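# Hang the kitchen roll on its under-cabinet holder

## Task

Put the kitchen roll onto the holder mounted beneath the cabinet so that it sits level and both holder pegs are clicked all the way into the roll. The roll must hang freely from the pegs only, touching neither the holder's base plate, the cabinet nor anything else. Then release it and move the grippers away; a result that stays in place only because the robot is still holding it does not count.

## Robot and tools

Robot: two six-joint arms, left_arm and right_arm, each with a parallel two-finger gripper. One shared scene frame is used for positions: origin on the table surface midway between the arms, +z upward, +x pointing out across the table, and left_arm on the +y side. The names left and right refer to the arms, not to sides of any picture. Arm root links: left_arm at (-0.005, +0.321, 0) m with quat_wxyz (+1.000, 0, 0, -0.017); right_arm at (+0.029, -0.288, 0) m with quat_wxyz (+0.996, 0, 0, +0.088). In a gripper's own frame the fingers extend along +z and close along y. The reported end-effector point lies between the finger pads, roughly 1 cm back from the tips.

execute_actions takes "actions", a list holding zero or one item, plus an optional "pictures" boolean. An empty list commands nothing and returns the state with images. A motion item is {"rows": [...], "steps": n}: n is 1 to 15 control steps of 1/30 s each (default 15), and at least 9 are needed. Each row is one flat list of 14 numbers covering both arms, always all 14 even if one arm stays put: left_arm waist, shoulder, elbow, wrist pitch, wrist yaw, wrist roll, gripper, then the same seven for right_arm. Row k is used on step k; if rows run out, the final row repeats. A wait item is {"steps": n} with n up to 300 and no rows; it adds no command and returns after that many steps counted from the previous result, including time spent replying. Images are attached only for an empty list or when "pictures": true.

Joint numbers are absolute target angles in radians, the same quantities shown under Joint positions, not offsets. Nominal ranges per arm: waist -2.618 to 3.054, shoulder 0.000 to 3.142, elbow 0.000 to 3.142, wrist pitch -1.571 to 1.571, wrist yaw -1.571 to 1.571, wrist roll -2.094 to 2.094. True ends may differ by up to 0.036 rad. A call is rejected outright (nothing sent) if a target exceeds an end by more than 0.036 rad and is beyond that joint's latest reading. Targets past the real end are clipped there, and the result may then say "joint sent to its limit", possibly referring to an earlier action; its absence proves nothing. Friction may leave a joint as much as 0.031 rad short, so tiny changes may not move it. Each step the sent target is capped near the measured angle: 0.202 rad ahead for waist, 0.258 shoulder, 0.238 elbow, 0.573 wrist pitch, 0.522 wrist yaw and roll; and if the targets would move the gripper over 70 mm from where it is, all are pulled back proportionally. Big moves therefore take several calls.

The gripper number is an absolute command from -1 (closed) to +1 (fully open). Pads touch at about -0.94; each millimetre of object width adds about 0.0208. Commanding below an object's width reading squeezes harder, up to roughly 50 to 62 N per pad; keep sending the same closing value to keep the grip. Thin parts under about 5 mm get less force.

Results: the state line gives, for left_arm and right_arm, end_effector_position in metres and end_effector_quat_wxyz in the scene frame; the position can be inaccurate, more so at long reach. Joint positions and Joint velocities list six joint angles (rad) and the opening in metres (0.093 fully open down to 0.000) per arm. grip_measured shows the gripper motor on the -1 to +1 scale, with a fixed per-gripper offset up to 0.02; the metre opening has up to 1 mm fixed error and on a held rigid object may read up to 12 mm under its width. "joint command not followed" means a clearance check altered or blocked joint targets; HELD marks steps where your row was not fully sent. MOTOR HOT appears from 75 °C; OVER-TEMPERATURE FAULT means an arm was stopped (90 °C) or went limp and dropped (100 °C), so avoid holding loads for long.

Timing: each result is captured 9 steps before its action finishes; those remaining steps play out while you reply. Between calls the arms keep heading to the last row until they settle or a step is HELD.

zoom_image: {"camera": name, "region": [x0, y0, x1, y1]} in pixels of that camera's latest image, top-left origin, at most 504 by 504. Cameras, each 896x504: cam_head_left, cam_head_right, cam_high, cam_low, cam_left_wrist, cam_right_wrist. show_instructions (no arguments) displays the reference image, a manual for the kitchen roll holder. read_manual with section "licences" returns licence text only. finished_scene with {"scene": current number} ends the scene irreversibly and reports success.

Avoid: letting the arms collide or press on each other, dropping the roll, knocking anything off the table, slamming or forcing hard against the holder or cabinet, and jerky motion. Brief external tugs on held parts or pushes on loose objects may occur.

Each tool is called after "Emit:" in YAML: its name, and indented under it one key for each argument.

Reference images:

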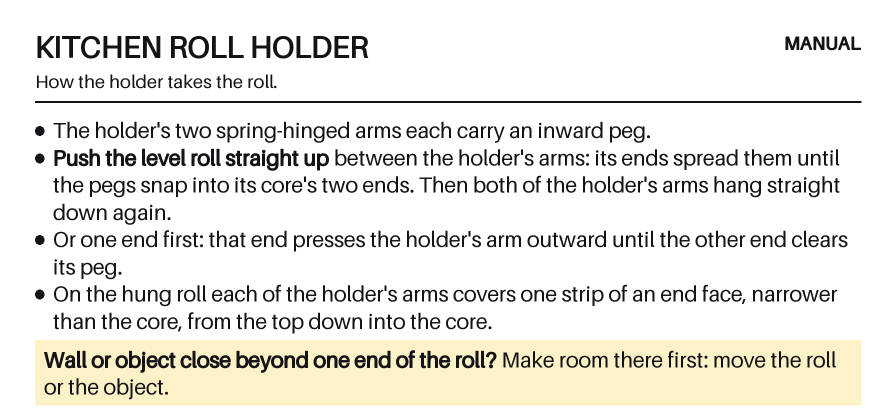

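## Session

Emit:
execute_actions:
  actions: []

Scene clock: 0.00 s of 6000.00 s.
left_arm: end_effector_position=(+0.2777, +0.4994, +0.1478) grip_measured=+0.454 end_effector_quat_wxyz=(-0.296, +0.782, -0.534, -0.128) | right_arm: end_effector_position=(+0.3050, -0.6260, +0.2251) grip_measured=-0.935 end_effector_quat_wxyz=(+0.233, +0.411, +0.744, -0.472)
Joint positions: left_arm=[ 0.318  1.491  1.149 -0.889 -0.574 -1.557  0.067] | right_arm=[-0.76   1.629  1.288 -0.431  0.878  0.035  0.   ]
Joint velocities: left_arm=[-0.002 -0.002  0.007 -0.037  0.022 -0.022  0.   ] | right_arm=[ 0.007 -0.007  0.002  0.022 -0.007 -0.007 -0.   ]

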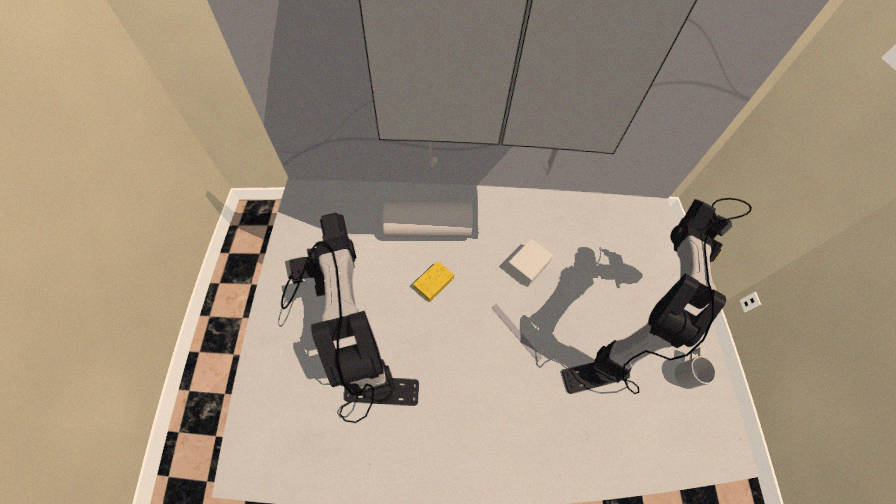

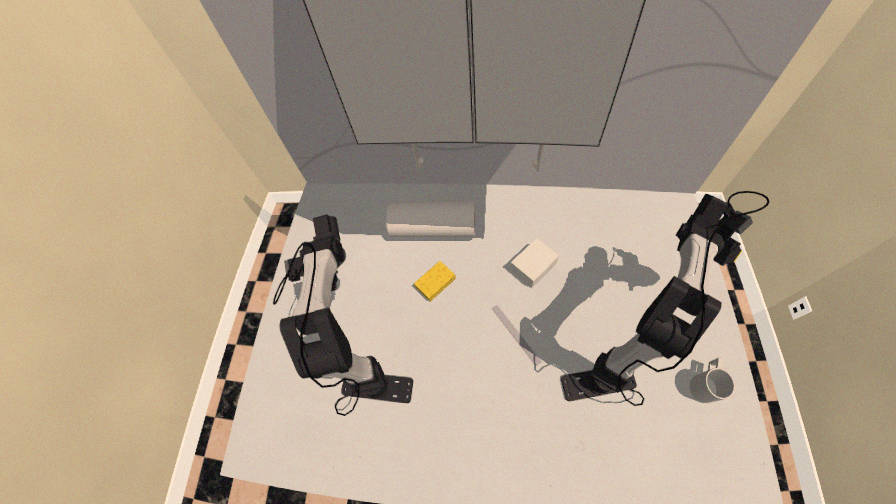

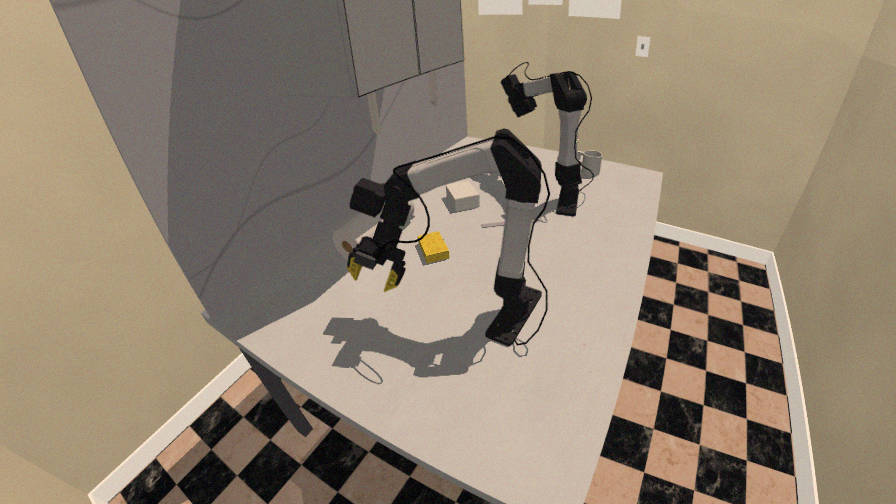

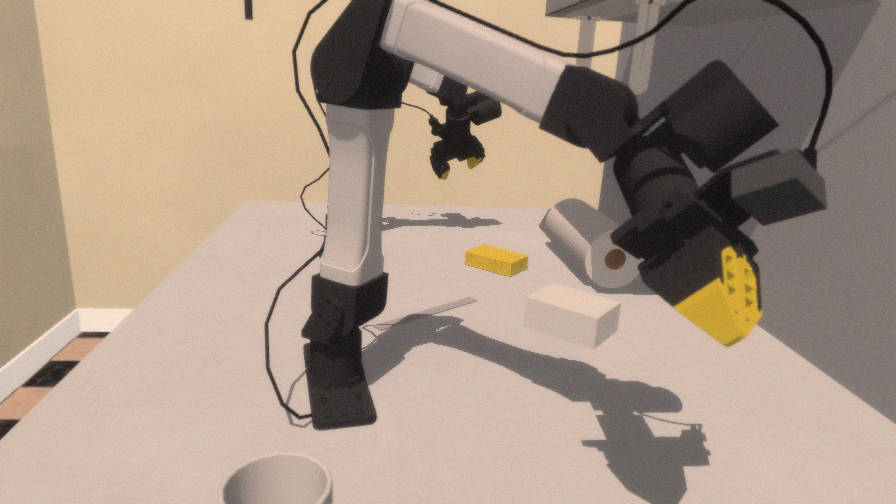

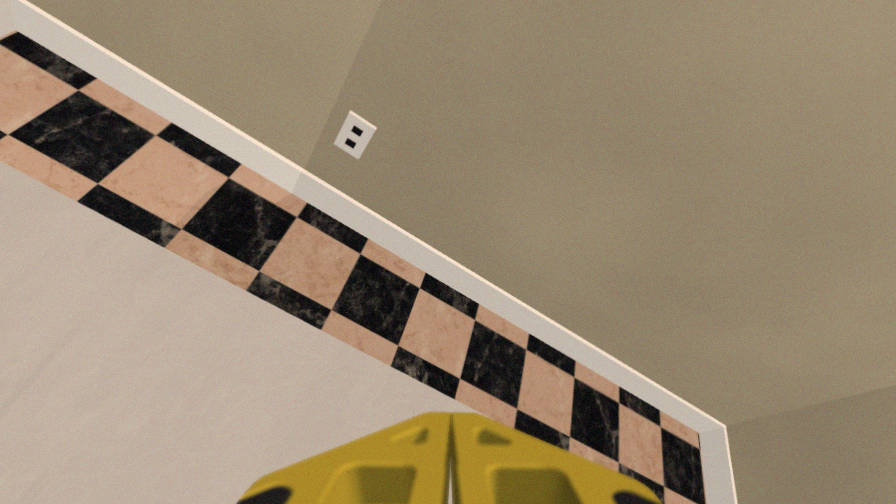

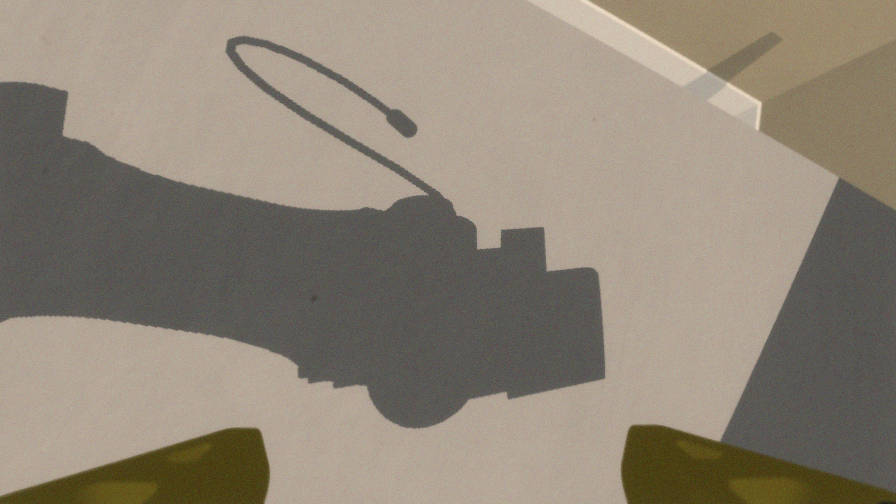

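Emit:
execute_actions:
  actions:
    - {"rows":[[-0.4,0.7,0.6,0.35,0,0,1,0.25,0.7,0.6,0.35,0,0,1]]}

Emit:
execute_actions:
  actions:
    - {"steps":75}
  pictures: true

Scene clock: 1.63 s of 6000.00 s.
left_arm: end_effector_position=(+0.3276, +0.3786, +0.1571) grip_measured=+0.977 end_effector_quat_wxyz=(+0.374, -0.567, +0.729, -0.090) | right_arm: end_effector_position=(+0.3797, -0.5368, +0.2512) grip_measured=+0.681 end_effector_quat_wxyz=(+0.454, +0.319, +0.763, -0.332)
Joint positions: left_arm=[ 0.07   1.195  0.838 -0.464 -0.272 -1.178  0.092] | right_arm=[-0.577  1.402  1.049 -0.1    0.577  0.024  0.078]
Joint velocities: left_arm=[-1.556 -1.824 -1.683  2.249  1.209  2.015 -0.001] | right_arm=[ 1.131 -1.311 -1.121  1.473 -1.546 -0.051  0.422]
Steps of this call (steps 1 to 43: nothing new was sent; steps 44 to 49: the first 6 steps of this action). Readings (joint positions):
44: left_arm=[0.306 1.467 1.117 -0.830 -0.536 -1.506] | right_arm=[-0.751 1.610 1.262 -0.380 0.839 0.033]
45: left_arm=[0.272 1.423 1.063 -0.754 -0.477 -1.444] | right_arm=[-0.729 1.575 1.216 -0.320 0.787 0.031]
47: left_arm=[0.176 1.316 0.954 -0.616 -0.365 -1.316] | right_arm=[-0.657 1.491 1.128 -0.210 0.683 0.027]
49: the state above

Scene clock: 4.13 s of 6000.00 s.
left_arm: end_effector_position=(+0.2699, +0.1971, +0.3828) grip_measured=+0.978 end_effector_quat_wxyz=(+0.772, +0.125, +0.601, -0.168) | right_arm: end_effector_position=(+0.3040, -0.1665, +0.3897) grip_measured=+1.000 end_effector_quat_wxyz=(+0.778, -0.122, +0.593, +0.166)
Joint positions: left_arm=[-0.394  0.699  0.616  0.333 -0.007 -0.007  0.092] | right_arm=[0.245 0.701 0.625 0.346 0.007 0.006 0.093]
Joint velocities: left_arm=[-0.007  0.022  0.002  0.022 -0.081  0.007 -0.   ] | right_arm=[-0.007 -0.012  0.012 -0.051 -0.051 -0.066  0.   ]
Kept back: nothing.
Steps of this call (steps 1 to 9: the last 9 steps of your previous action; steps 10 to 45: the robot went on to your last target; steps 46 to 75: nothing new was sent). Readings (joint positions):
1: left_arm=[0.013 1.129 0.778 -0.383 -0.233 -1.106] | right_arm=[-0.536 1.355 1.010 -0.050 0.522 0.022]
2: left_arm=[-0.042 1.067 0.728 -0.316 -0.200 -1.040] | right_arm=[-0.494 1.307 0.971 -0.004 0.467 0.021]
4: left_arm=[-0.134 0.963 0.671 -0.214 -0.154 -0.927] | right_arm=[-0.405 1.203 0.886 0.080 0.364 0.018]
8: left_arm=[-0.296 0.803 0.638 -0.009 -0.096 -0.693] | right_arm=[-0.194 0.958 0.706 0.198 0.202 0.014]
75: the state above
All arms were judged still, so your last target was given up. Only a new action makes them travel on or press farther. Fingers that are still opening or closing keep moving.

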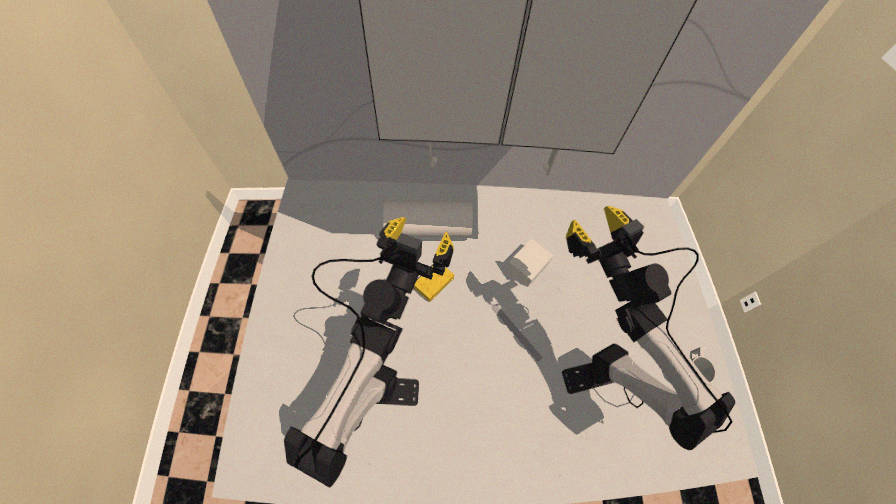

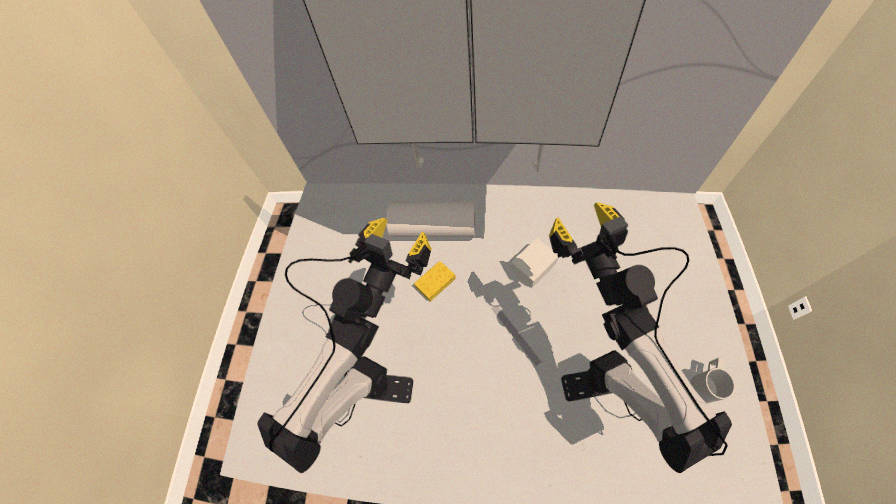

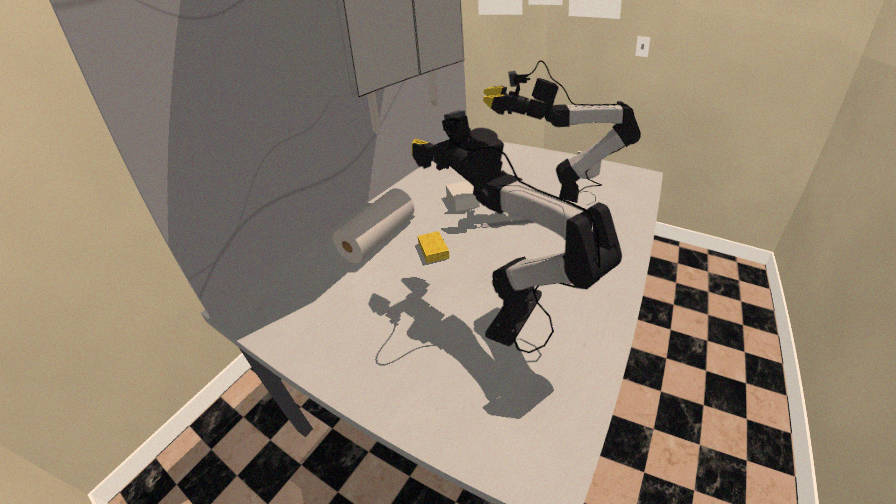

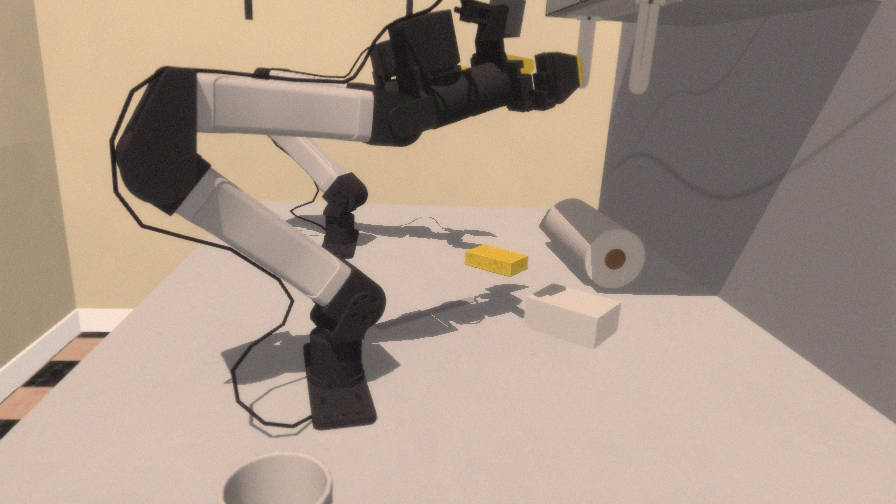

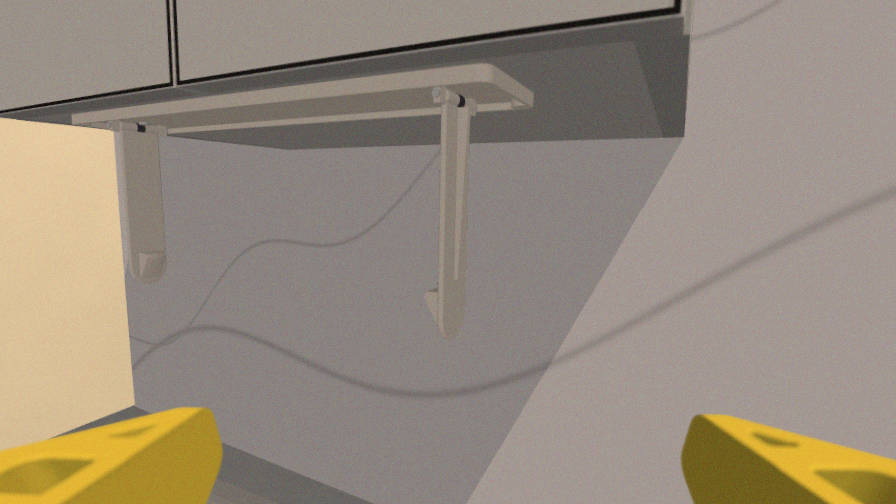

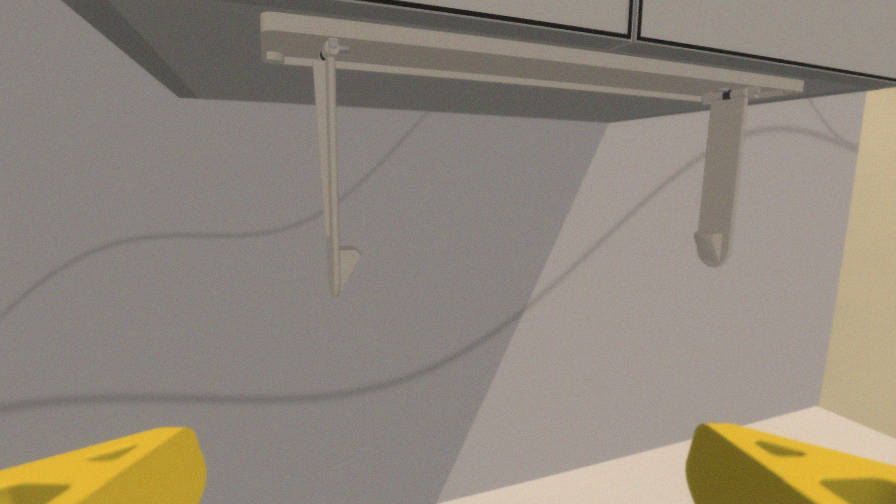

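Emit:
execute_actions:
  actions:
    - {"rows":[[0.48,1.2,0.8,0.5,1.0,0,0.3,-0.1,1.3,0.6,0.6,0,0,-1]]}

Emit:
execute_actions:
  actions:
    - {"steps":20}

Emit:
execute_actions:
  actions:
    - {"rows":[[0.48,2.5,1.489,1.05,1.5,0,0.3,-0.1,1.88,0.595,0.785,0,0,-1]]}

Emit:
execute_actions:
  actions:
    - {"steps":45}
  pictures: true

Scene clock: 7.50 s of 6000.00 s.
left_arm: end_effector_position=(+0.3599, +0.2195, +0.3735) grip_measured=+0.303 end_effector_quat_wxyz=(+0.733, +0.229, +0.609, -0.196) | right_arm: end_effector_position=(+0.4014, -0.2341, +0.3289) grip_measured=-0.612 end_effector_quat_wxyz=(+0.748, -0.047, +0.659, +0.056)
Joint positions: left_arm=[ 0.012  1.122  0.814  0.494  0.592 -0.005  0.06 ] | right_arm=[-0.033  1.044  0.631  0.539 -0.004  0.004  0.016]
Joint velocities: left_arm=[ 2.029  1.678 -0.002  0.007  2.645  0.007 -0.001] | right_arm=[-0.799  1.878 -0.007  0.403  0.022 -0.051 -0.421]
Steps of this call (steps 1 to 90: nothing new was sent; then 0.17 s passed at rest; steps 91 to 96: the first 6 steps of this action). Readings (joint positions):
91: left_arm=[-0.354 0.733 0.640 0.342 0.083 -0.007] | right_arm=[0.214 0.730 0.624 0.387 -0.008 0.005]
92: left_arm=[-0.281 0.811 0.696 0.374 0.191 -0.007] | right_arm=[0.154 0.787 0.630 0.450 -0.011 0.005]
94: left_arm=[-0.133 0.981 0.788 0.454 0.395 -0.006] | right_arm=[0.043 0.913 0.631 0.510 -0.008 0.004]
96: the state above

Scene clock: 8.17 s of 6000.00 s.
left_arm: end_effector_position=(+0.3640, +0.3443, +0.3250) grip_measured=+0.303 end_effector_quat_wxyz=(+0.697, +0.199, +0.666, -0.175) | right_arm: end_effector_position=(+0.4455, -0.2539, +0.2275) grip_measured=-0.985 end_effector_quat_wxyz=(+0.666, -0.029, +0.745, +0.029)
Joint positions: left_arm=[ 0.485  1.214  0.791  0.482  0.988 -0.005  0.06 ] | right_arm=[-0.094  1.31   0.602  0.595 -0.     0.004  0.   ]
Joint velocities: left_arm=[-0.002 -0.012 -0.017 -0.022  0.037 -0.125 -0.001] | right_arm=[-0.022 -0.007  0.012  0.081 -0.022  0.007  0.   ]
Kept back: nothing.
Steps of this call (steps 1 to 9: the last 9 steps of your previous action; steps 10 to 20: the robot went on to your last target). Readings (joint positions):
1: left_arm=[0.084 1.172 0.811 0.485 0.674 -0.005] | right_arm=[-0.055 1.111 0.631 0.552 -0.002 0.004]
2: left_arm=[0.157 1.207 0.804 0.474 0.737 -0.005] | right_arm=[-0.071 1.178 0.631 0.562 -0.001 0.004]
4: left_arm=[0.306 1.234 0.792 0.453 0.828 -0.005] | right_arm=[-0.090 1.277 0.624 0.563 -0.000 0.004]
8: left_arm=[0.484 1.223 0.791 0.465 0.908 -0.005] | right_arm=[-0.094 1.310 0.602 0.555 -0.000 0.004]
20: the state above

Scene clock: 8.37 s of 6000.00 s.
left_arm: end_effector_position=(+0.4234, +0.3447, +0.3796) grip_measured=+0.303 end_effector_quat_wxyz=(+0.719, +0.433, +0.515, -0.174) | right_arm: end_effector_position=(+0.4801, -0.2511, +0.1191) grip_measured=-0.985 end_effector_quat_wxyz=(+0.592, -0.031, +0.805, +0.026)
Joint positions: left_arm=[ 0.482  1.691  1.268  0.9    1.362 -0.006  0.06 ] | right_arm=[-0.094  1.682  0.62   0.76  -0.     0.004  0.   ]
Joint velocities: left_arm=[ 0.002  2.518  2.654  1.106  0.784 -0.022  0.001] | right_arm=[ 0.002  1.888  0.002  0.081 -0.066  0.022  0.   ]
Steps of this call (steps 1 to 6: the first 6 steps of this action). Readings (joint positions):
1: left_arm=[0.488 1.255 0.821 0.547 1.074 -0.006] | right_arm=[-0.094 1.343 0.602 0.638 -0.000 0.004]
2: left_arm=[0.484 1.339 0.899 0.646 1.167 -0.006] | right_arm=[-0.094 1.408 0.614 0.700 -0.000 0.004]
4: left_arm=[0.482 1.516 1.083 0.802 1.288 -0.006] | right_arm=[-0.094 1.548 0.620 0.750 -0.000 0.004]
6: the state above

Scene clock: 9.87 s of 6000.00 s.
left_arm: end_effector_position=(+0.5145, +0.3851, +0.0886) grip_measured=+0.303 end_effector_quat_wxyz=(+0.611, +0.350, +0.614, -0.355) | right_arm: end_effector_position=(+0.4669, -0.2522, +0.0267) grip_measured=-0.985 end_effector_quat_wxyz=(+0.505, -0.034, +0.862, +0.022)
Joint positions: left_arm=[ 0.482  2.51   1.471  1.037  1.493 -0.006  0.06 ] | right_arm=[-0.094  1.89   0.597  0.782 -0.     0.004  0.   ]
Joint velocities: left_arm=[ 0.007  0.007  0.012 -0.081 -0.066 -0.095  0.001] | right_arm=[-0.012 -0.002  0.002 -0.022 -0.11   0.095  0.   ]
Kept back: nothing.
Steps of this call (steps 1 to 9: the last 9 steps of your previous action; steps 10 to 45: the robot went on to your last target). Readings (joint positions):
1: left_arm=[0.482 1.778 1.357 0.934 1.387 -0.006] | right_arm=[-0.094 1.748 0.620 0.764 -0.000 0.004]
2: left_arm=[0.482 1.858 1.425 0.963 1.400 -0.006] | right_arm=[-0.094 1.807 0.620 0.764 -0.000 0.004]
4: left_arm=[0.482 1.979 1.469 0.991 1.414 -0.006] | right_arm=[-0.094 1.876 0.609 0.750 -0.000 0.004]
8: left_arm=[0.482 2.206 1.471 1.007 1.439 -0.006] | right_arm=[-0.094 1.890 0.597 0.752 -0.000 0.004]
45: the state above
All arms were judged still, so your last target was given up. Only a new action makes them travel on or press farther. Fingers that are still opening or closing keep moving.

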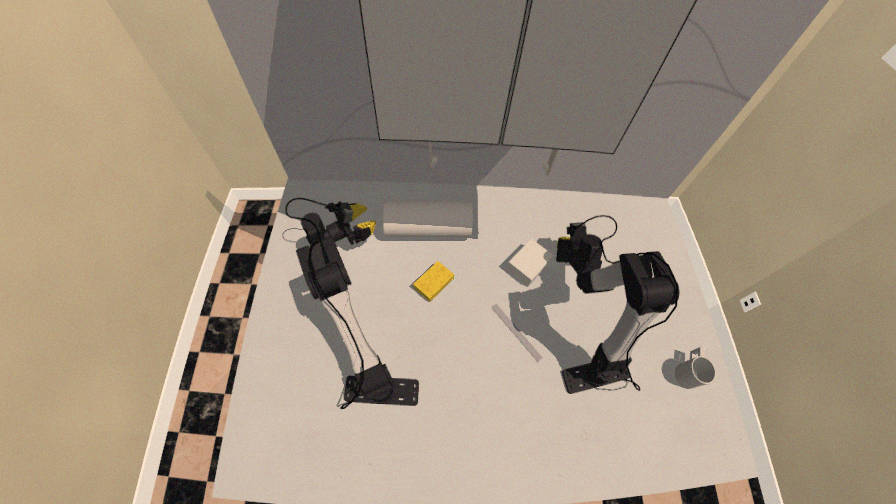

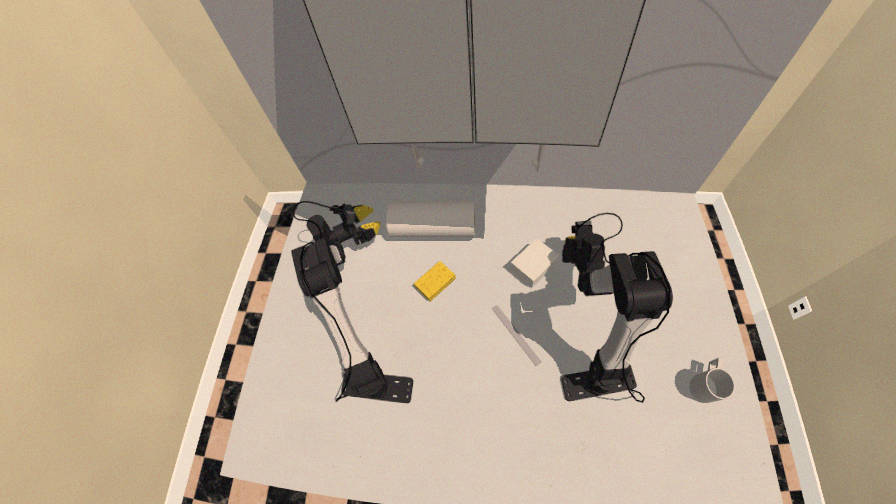

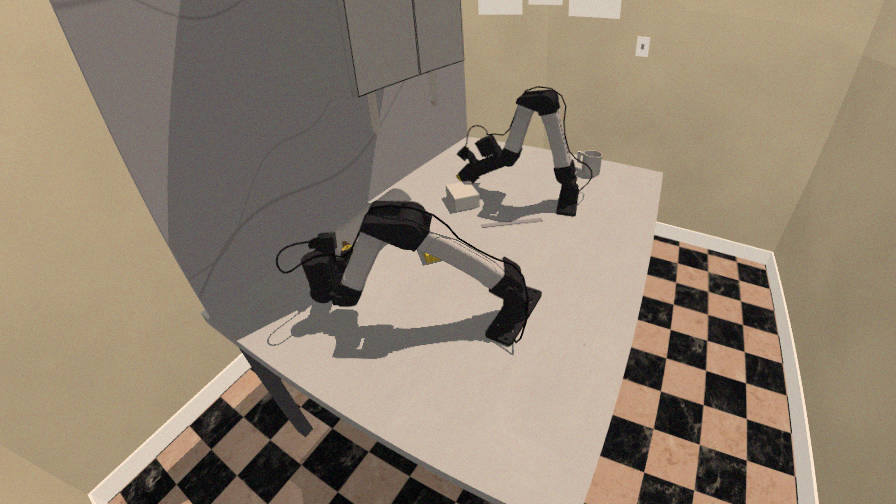

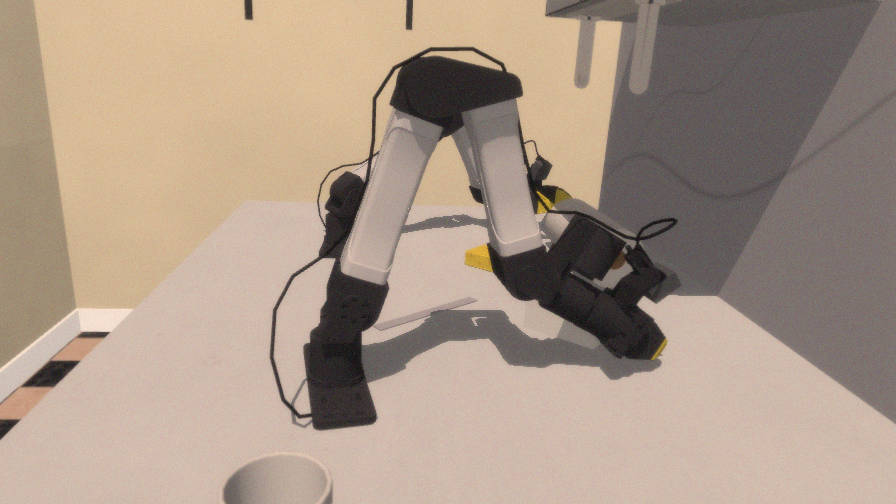

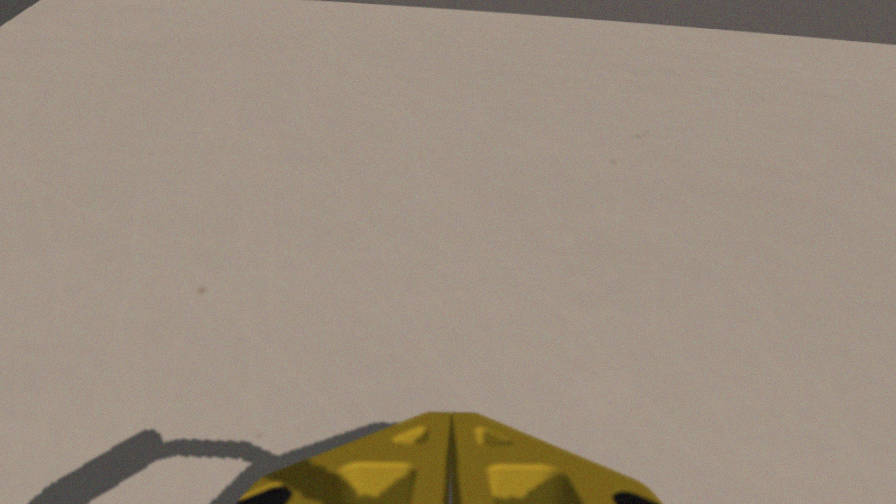

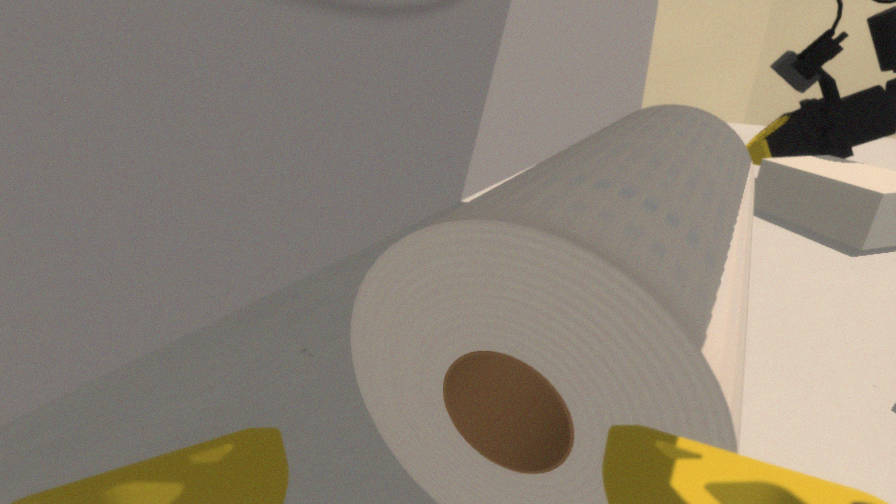

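Emit:
execute_actions:
  actions:
    - {"rows":[[0.48,2.52,1.51,1.06,1.5,0,-1,-0.07,1.88,0.6,0.785,-0.05,0,-1],[0.48,2.54,1.52,1.07,1.5,0,-1,-0.04,1.88,0.6,0.785,-0.1,0,-1],[0.48,2.56,1.53,1.08,1.5,0,-1,-0.01,1.88,0.6,0.785,-0.15,0,-1],[0.48,2.58,1.54,1.08,1.5,0,-1,0.02,1.88,0.6,0.785,-0.2,0,-1],[0.48,2.6,1.54,1.09,1.5,0,-1,0.05,1.88,0.6,0.785,-0.25,0,-1],[0.48,2.6,1.54,1.09,1.5,0,-1,0.08,1.88,0.6,0.785,-0.3,0,-1],[0.48,2.6,1.54,1.09,1.5,0,-1,0.11,1.88,0.6,0.785,-0.3,0,-1],[0.48,2.6,1.54,1.09,1.5,0,-1,0.14,1.88,0.6,0.785,-0.3,0,-1],[0.48,2.6,1.54,1.09,1.5,0,-1,0.17,1.88,0.6,0.785,-0.3,0,-1],[0.48,2.6,1.54,1.09,1.5,0,-1,0.20,1.88,0.6,0.785,-0.3,0,-1],[0.48,2.6,1.54,1.09,1.5,0,-1,0.23,1.88,0.6,0.785,-0.3,0,-1],[0.48,2.6,1.54,1.09,1.5,0,-1,0.26,1.88,0.6,0.785,-0.3,0,-1],[0.48,2.6,1.54,1.09,1.5,0,-1,0.29,1.88,0.6,0.785,-0.3,0,-1],[0.48,2.6,1.54,1.09,1.5,0,-1,0.32,1.88,0.6,0.785,-0.3,0,-1],[0.48,2.6,1.54,1.09,1.5,0,-1,0.35,1.88,0.6,0.785,-0.3,0,-1]]}

Emit:
execute_actions:
  actions:
    - {"rows":[[0.47,2.6,1.54,1.09,1.5,0,-1,0.38,1.88,0.6,0.785,-0.3,0,-1],[0.46,2.6,1.54,1.09,1.5,0,-1,0.41,1.88,0.6,0.785,-0.3,0,-1],[0.45,2.6,1.54,1.09,1.5,0,-1,0.44,1.88,0.6,0.785,-0.3,0,-1],[0.44,2.6,1.54,1.09,1.5,0,-1,0.47,1.88,0.6,0.785,-0.3,0,-1],[0.43,2.6,1.54,1.09,1.5,0,-1,0.5,1.88,0.6,0.785,-0.3,0,-1],[0.42,2.6,1.54,1.09,1.5,0,-1,0.53,1.88,0.6,0.785,-0.3,0,-1],[0.41,2.6,1.54,1.09,1.5,0,-1,0.56,1.88,0.6,0.785,-0.3,0,-1]]}

Emit:
execute_actions:
  actions:
    - {"steps":15}
  pictures: true

Scene clock: 13.53 s of 6000.00 s.
left_arm: end_effector_position=(+0.5210, +0.3882, +0.0794) grip_measured=-0.998 end_effector_quat_wxyz=(+0.617, +0.359, +0.608, -0.348) | right_arm: end_effector_position=(+0.4560, -0.1868, +0.0277) grip_measured=-0.985 end_effector_quat_wxyz=(+0.498, -0.110, +0.854, +0.102)
Joint positions: left_arm=[ 0.482  2.562  1.522  1.067  1.496 -0.006  0.   ] | right_arm=[ 0.009  1.89   0.597  0.784 -0.126  0.004  0.   ]
Joint velocities: left_arm=[ 0.012  0.379  0.09   0.051 -0.051 -0.066  0.   ] | right_arm=[ 0.877 -0.017  0.002  0.022 -1.136 -0.051  0.   ]
Steps of this call (steps 1 to 90: nothing new was sent; then 0.47 s passed at rest; steps 91 to 96: the first 6 steps of this action). Readings (joint positions):
91: left_arm=[0.482 2.510 1.473 1.037 1.494 -0.006] | right_arm=[-0.093 1.890 0.597 0.782 -0.006 0.004]
92: left_arm=[0.482 2.515 1.481 1.041 1.495 -0.006] | right_arm=[-0.087 1.890 0.597 0.782 -0.017 0.004]
94: left_arm=[0.482 2.535 1.505 1.054 1.496 -0.006] | right_arm=[-0.050 1.890 0.597 0.783 -0.062 0.004]
96: the state above

Scene clock: 14.03 s of 6000.00 s.
left_arm: end_effector_position=(+0.5208, +0.3733, +0.0582) grip_measured=-1.000 end_effector_quat_wxyz=(+0.604, +0.357, +0.611, -0.367) | right_arm: end_effector_position=(+0.3467, +0.0108, +0.0304) grip_measured=-0.985 end_effector_quat_wxyz=(+0.437, -0.338, +0.787, +0.275)
Joint positions: left_arm=[ 0.455  2.608  1.522  1.074  1.496 -0.006  0.   ] | right_arm=[ 0.472  1.89   0.597  0.785 -0.282  0.003  0.   ]
Joint velocities: left_arm=[-0.286  0.017 -0.007 -0.037 -0.051  0.022  0.   ] | right_arm=[ 0.833  0.017 -0.012  0.022 -0.11  -0.007  0.   ]
Steps of this call (steps 1 to 9: the last 9 steps of your previous action; steps 10 to 15: the first 6 steps of this action). Readings (joint positions):
10: left_arm=[0.481 2.608 1.522 1.073 1.496 -0.006] | right_arm=[0.322 1.890 0.597 0.785 -0.272 0.003]
11: left_arm=[0.480 2.608 1.522 1.073 1.496 -0.006] | right_arm=[0.352 1.890 0.597 0.785 -0.275 0.003]
13: left_arm=[0.472 2.608 1.522 1.074 1.496 -0.006] | right_arm=[0.412 1.890 0.597 0.785 -0.279 0.003]
15: the state above

Scene clock: 14.53 s of 6000.00 s.
left_arm: end_effector_position=(+0.5228, +0.3466, +0.0582) grip_measured=-1.000 end_effector_quat_wxyz=(+0.595, +0.372, +0.602, -0.382) | right_arm: end_effector_position=(+0.3160, +0.0399, +0.0308) grip_measured=-0.984 end_effector_quat_wxyz=(+0.421, -0.377, +0.769, +0.301)
Joint positions: left_arm=[ 0.404  2.608  1.522  1.074  1.496 -0.006  0.   ] | right_arm=[ 0.563  1.89   0.597  0.785 -0.297  0.003  0.   ]
Joint velocities: left_arm=[ 0.002 -0.007 -0.017  0.066  0.007  0.037  0.   ] | right_arm=[-0.012 -0.007  0.012 -0.081 -0.022  0.007  0.   ]
Kept back: nothing.
Steps of this call (steps 1 to 9: the last 9 steps of your previous action; steps 10 to 15: the robot went on to your last target). Readings (joint positions):
1: left_arm=[0.444 2.608 1.522 1.074 1.496 -0.006] | right_arm=[0.502 1.890 0.597 0.785 -0.283 0.003]
2: left_arm=[0.432 2.608 1.522 1.074 1.496 -0.006] | right_arm=[0.528 1.890 0.597 0.785 -0.286 0.003]
4: left_arm=[0.413 2.608 1.522 1.074 1.496 -0.006] | right_arm=[0.560 1.890 0.597 0.785 -0.295 0.003]
8: left_arm=[0.403 2.608 1.522 1.074 1.496 -0.006] | right_arm=[0.563 1.890 0.597 0.785 -0.297 0.003]
15: the state above

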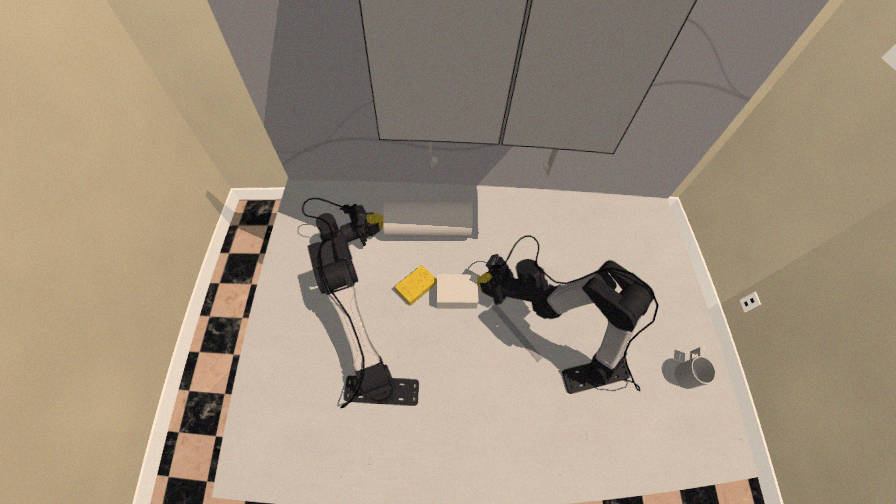

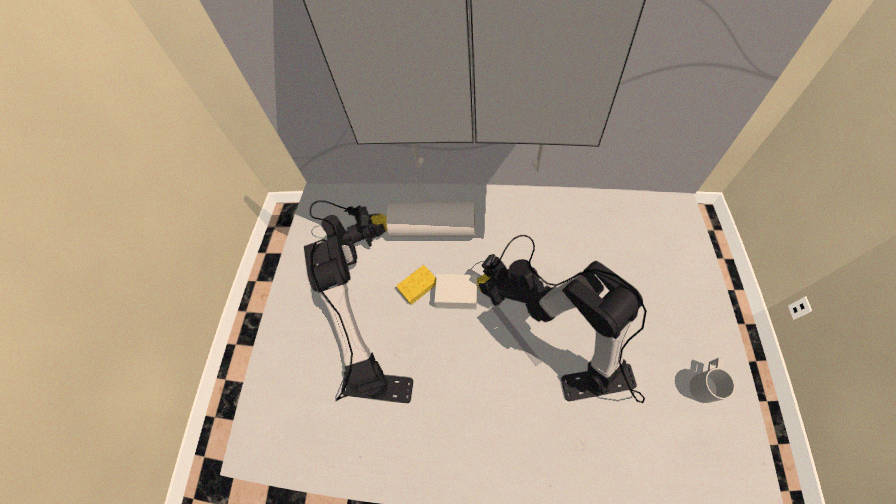

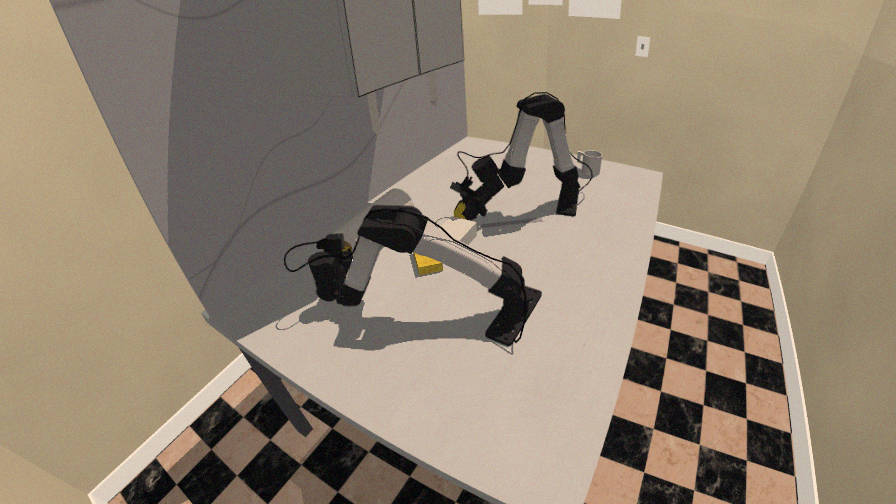

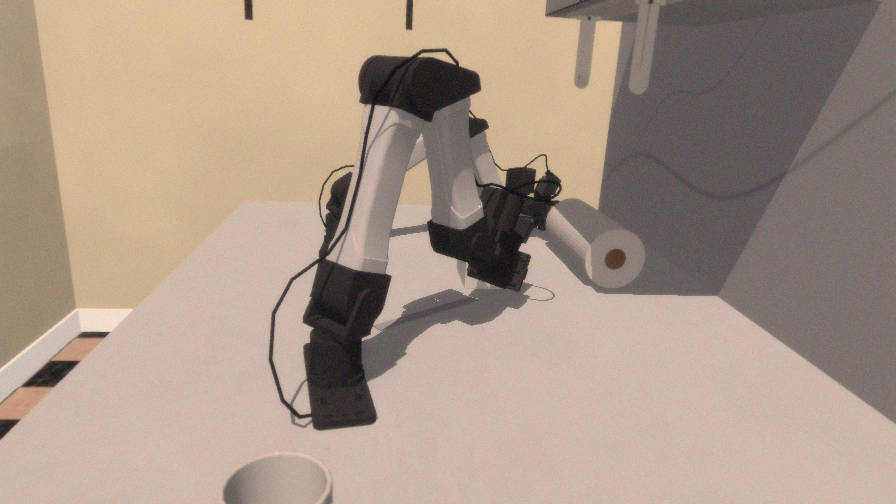

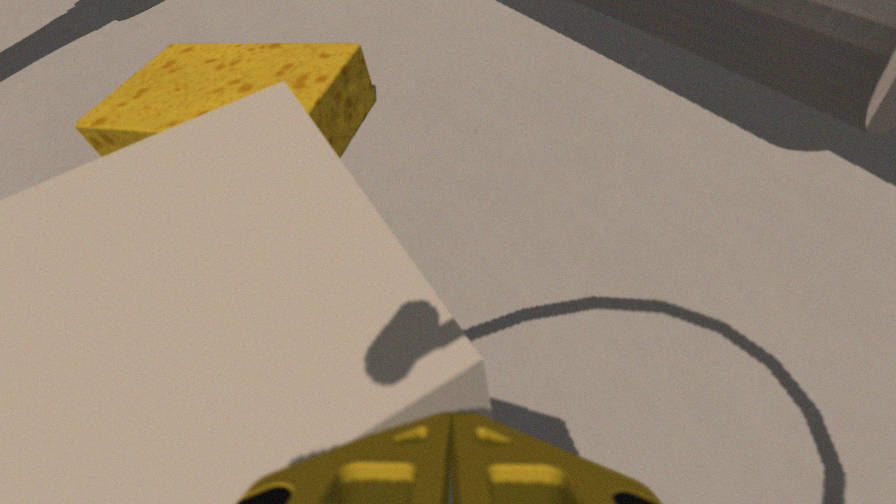

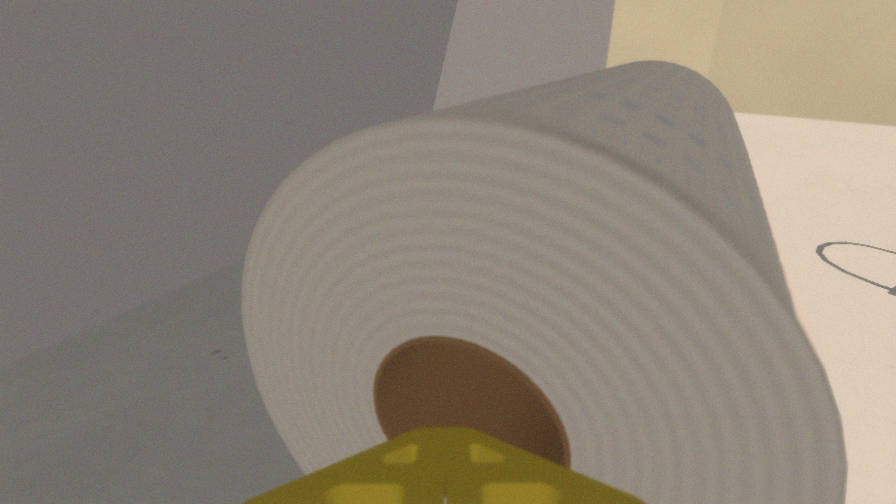

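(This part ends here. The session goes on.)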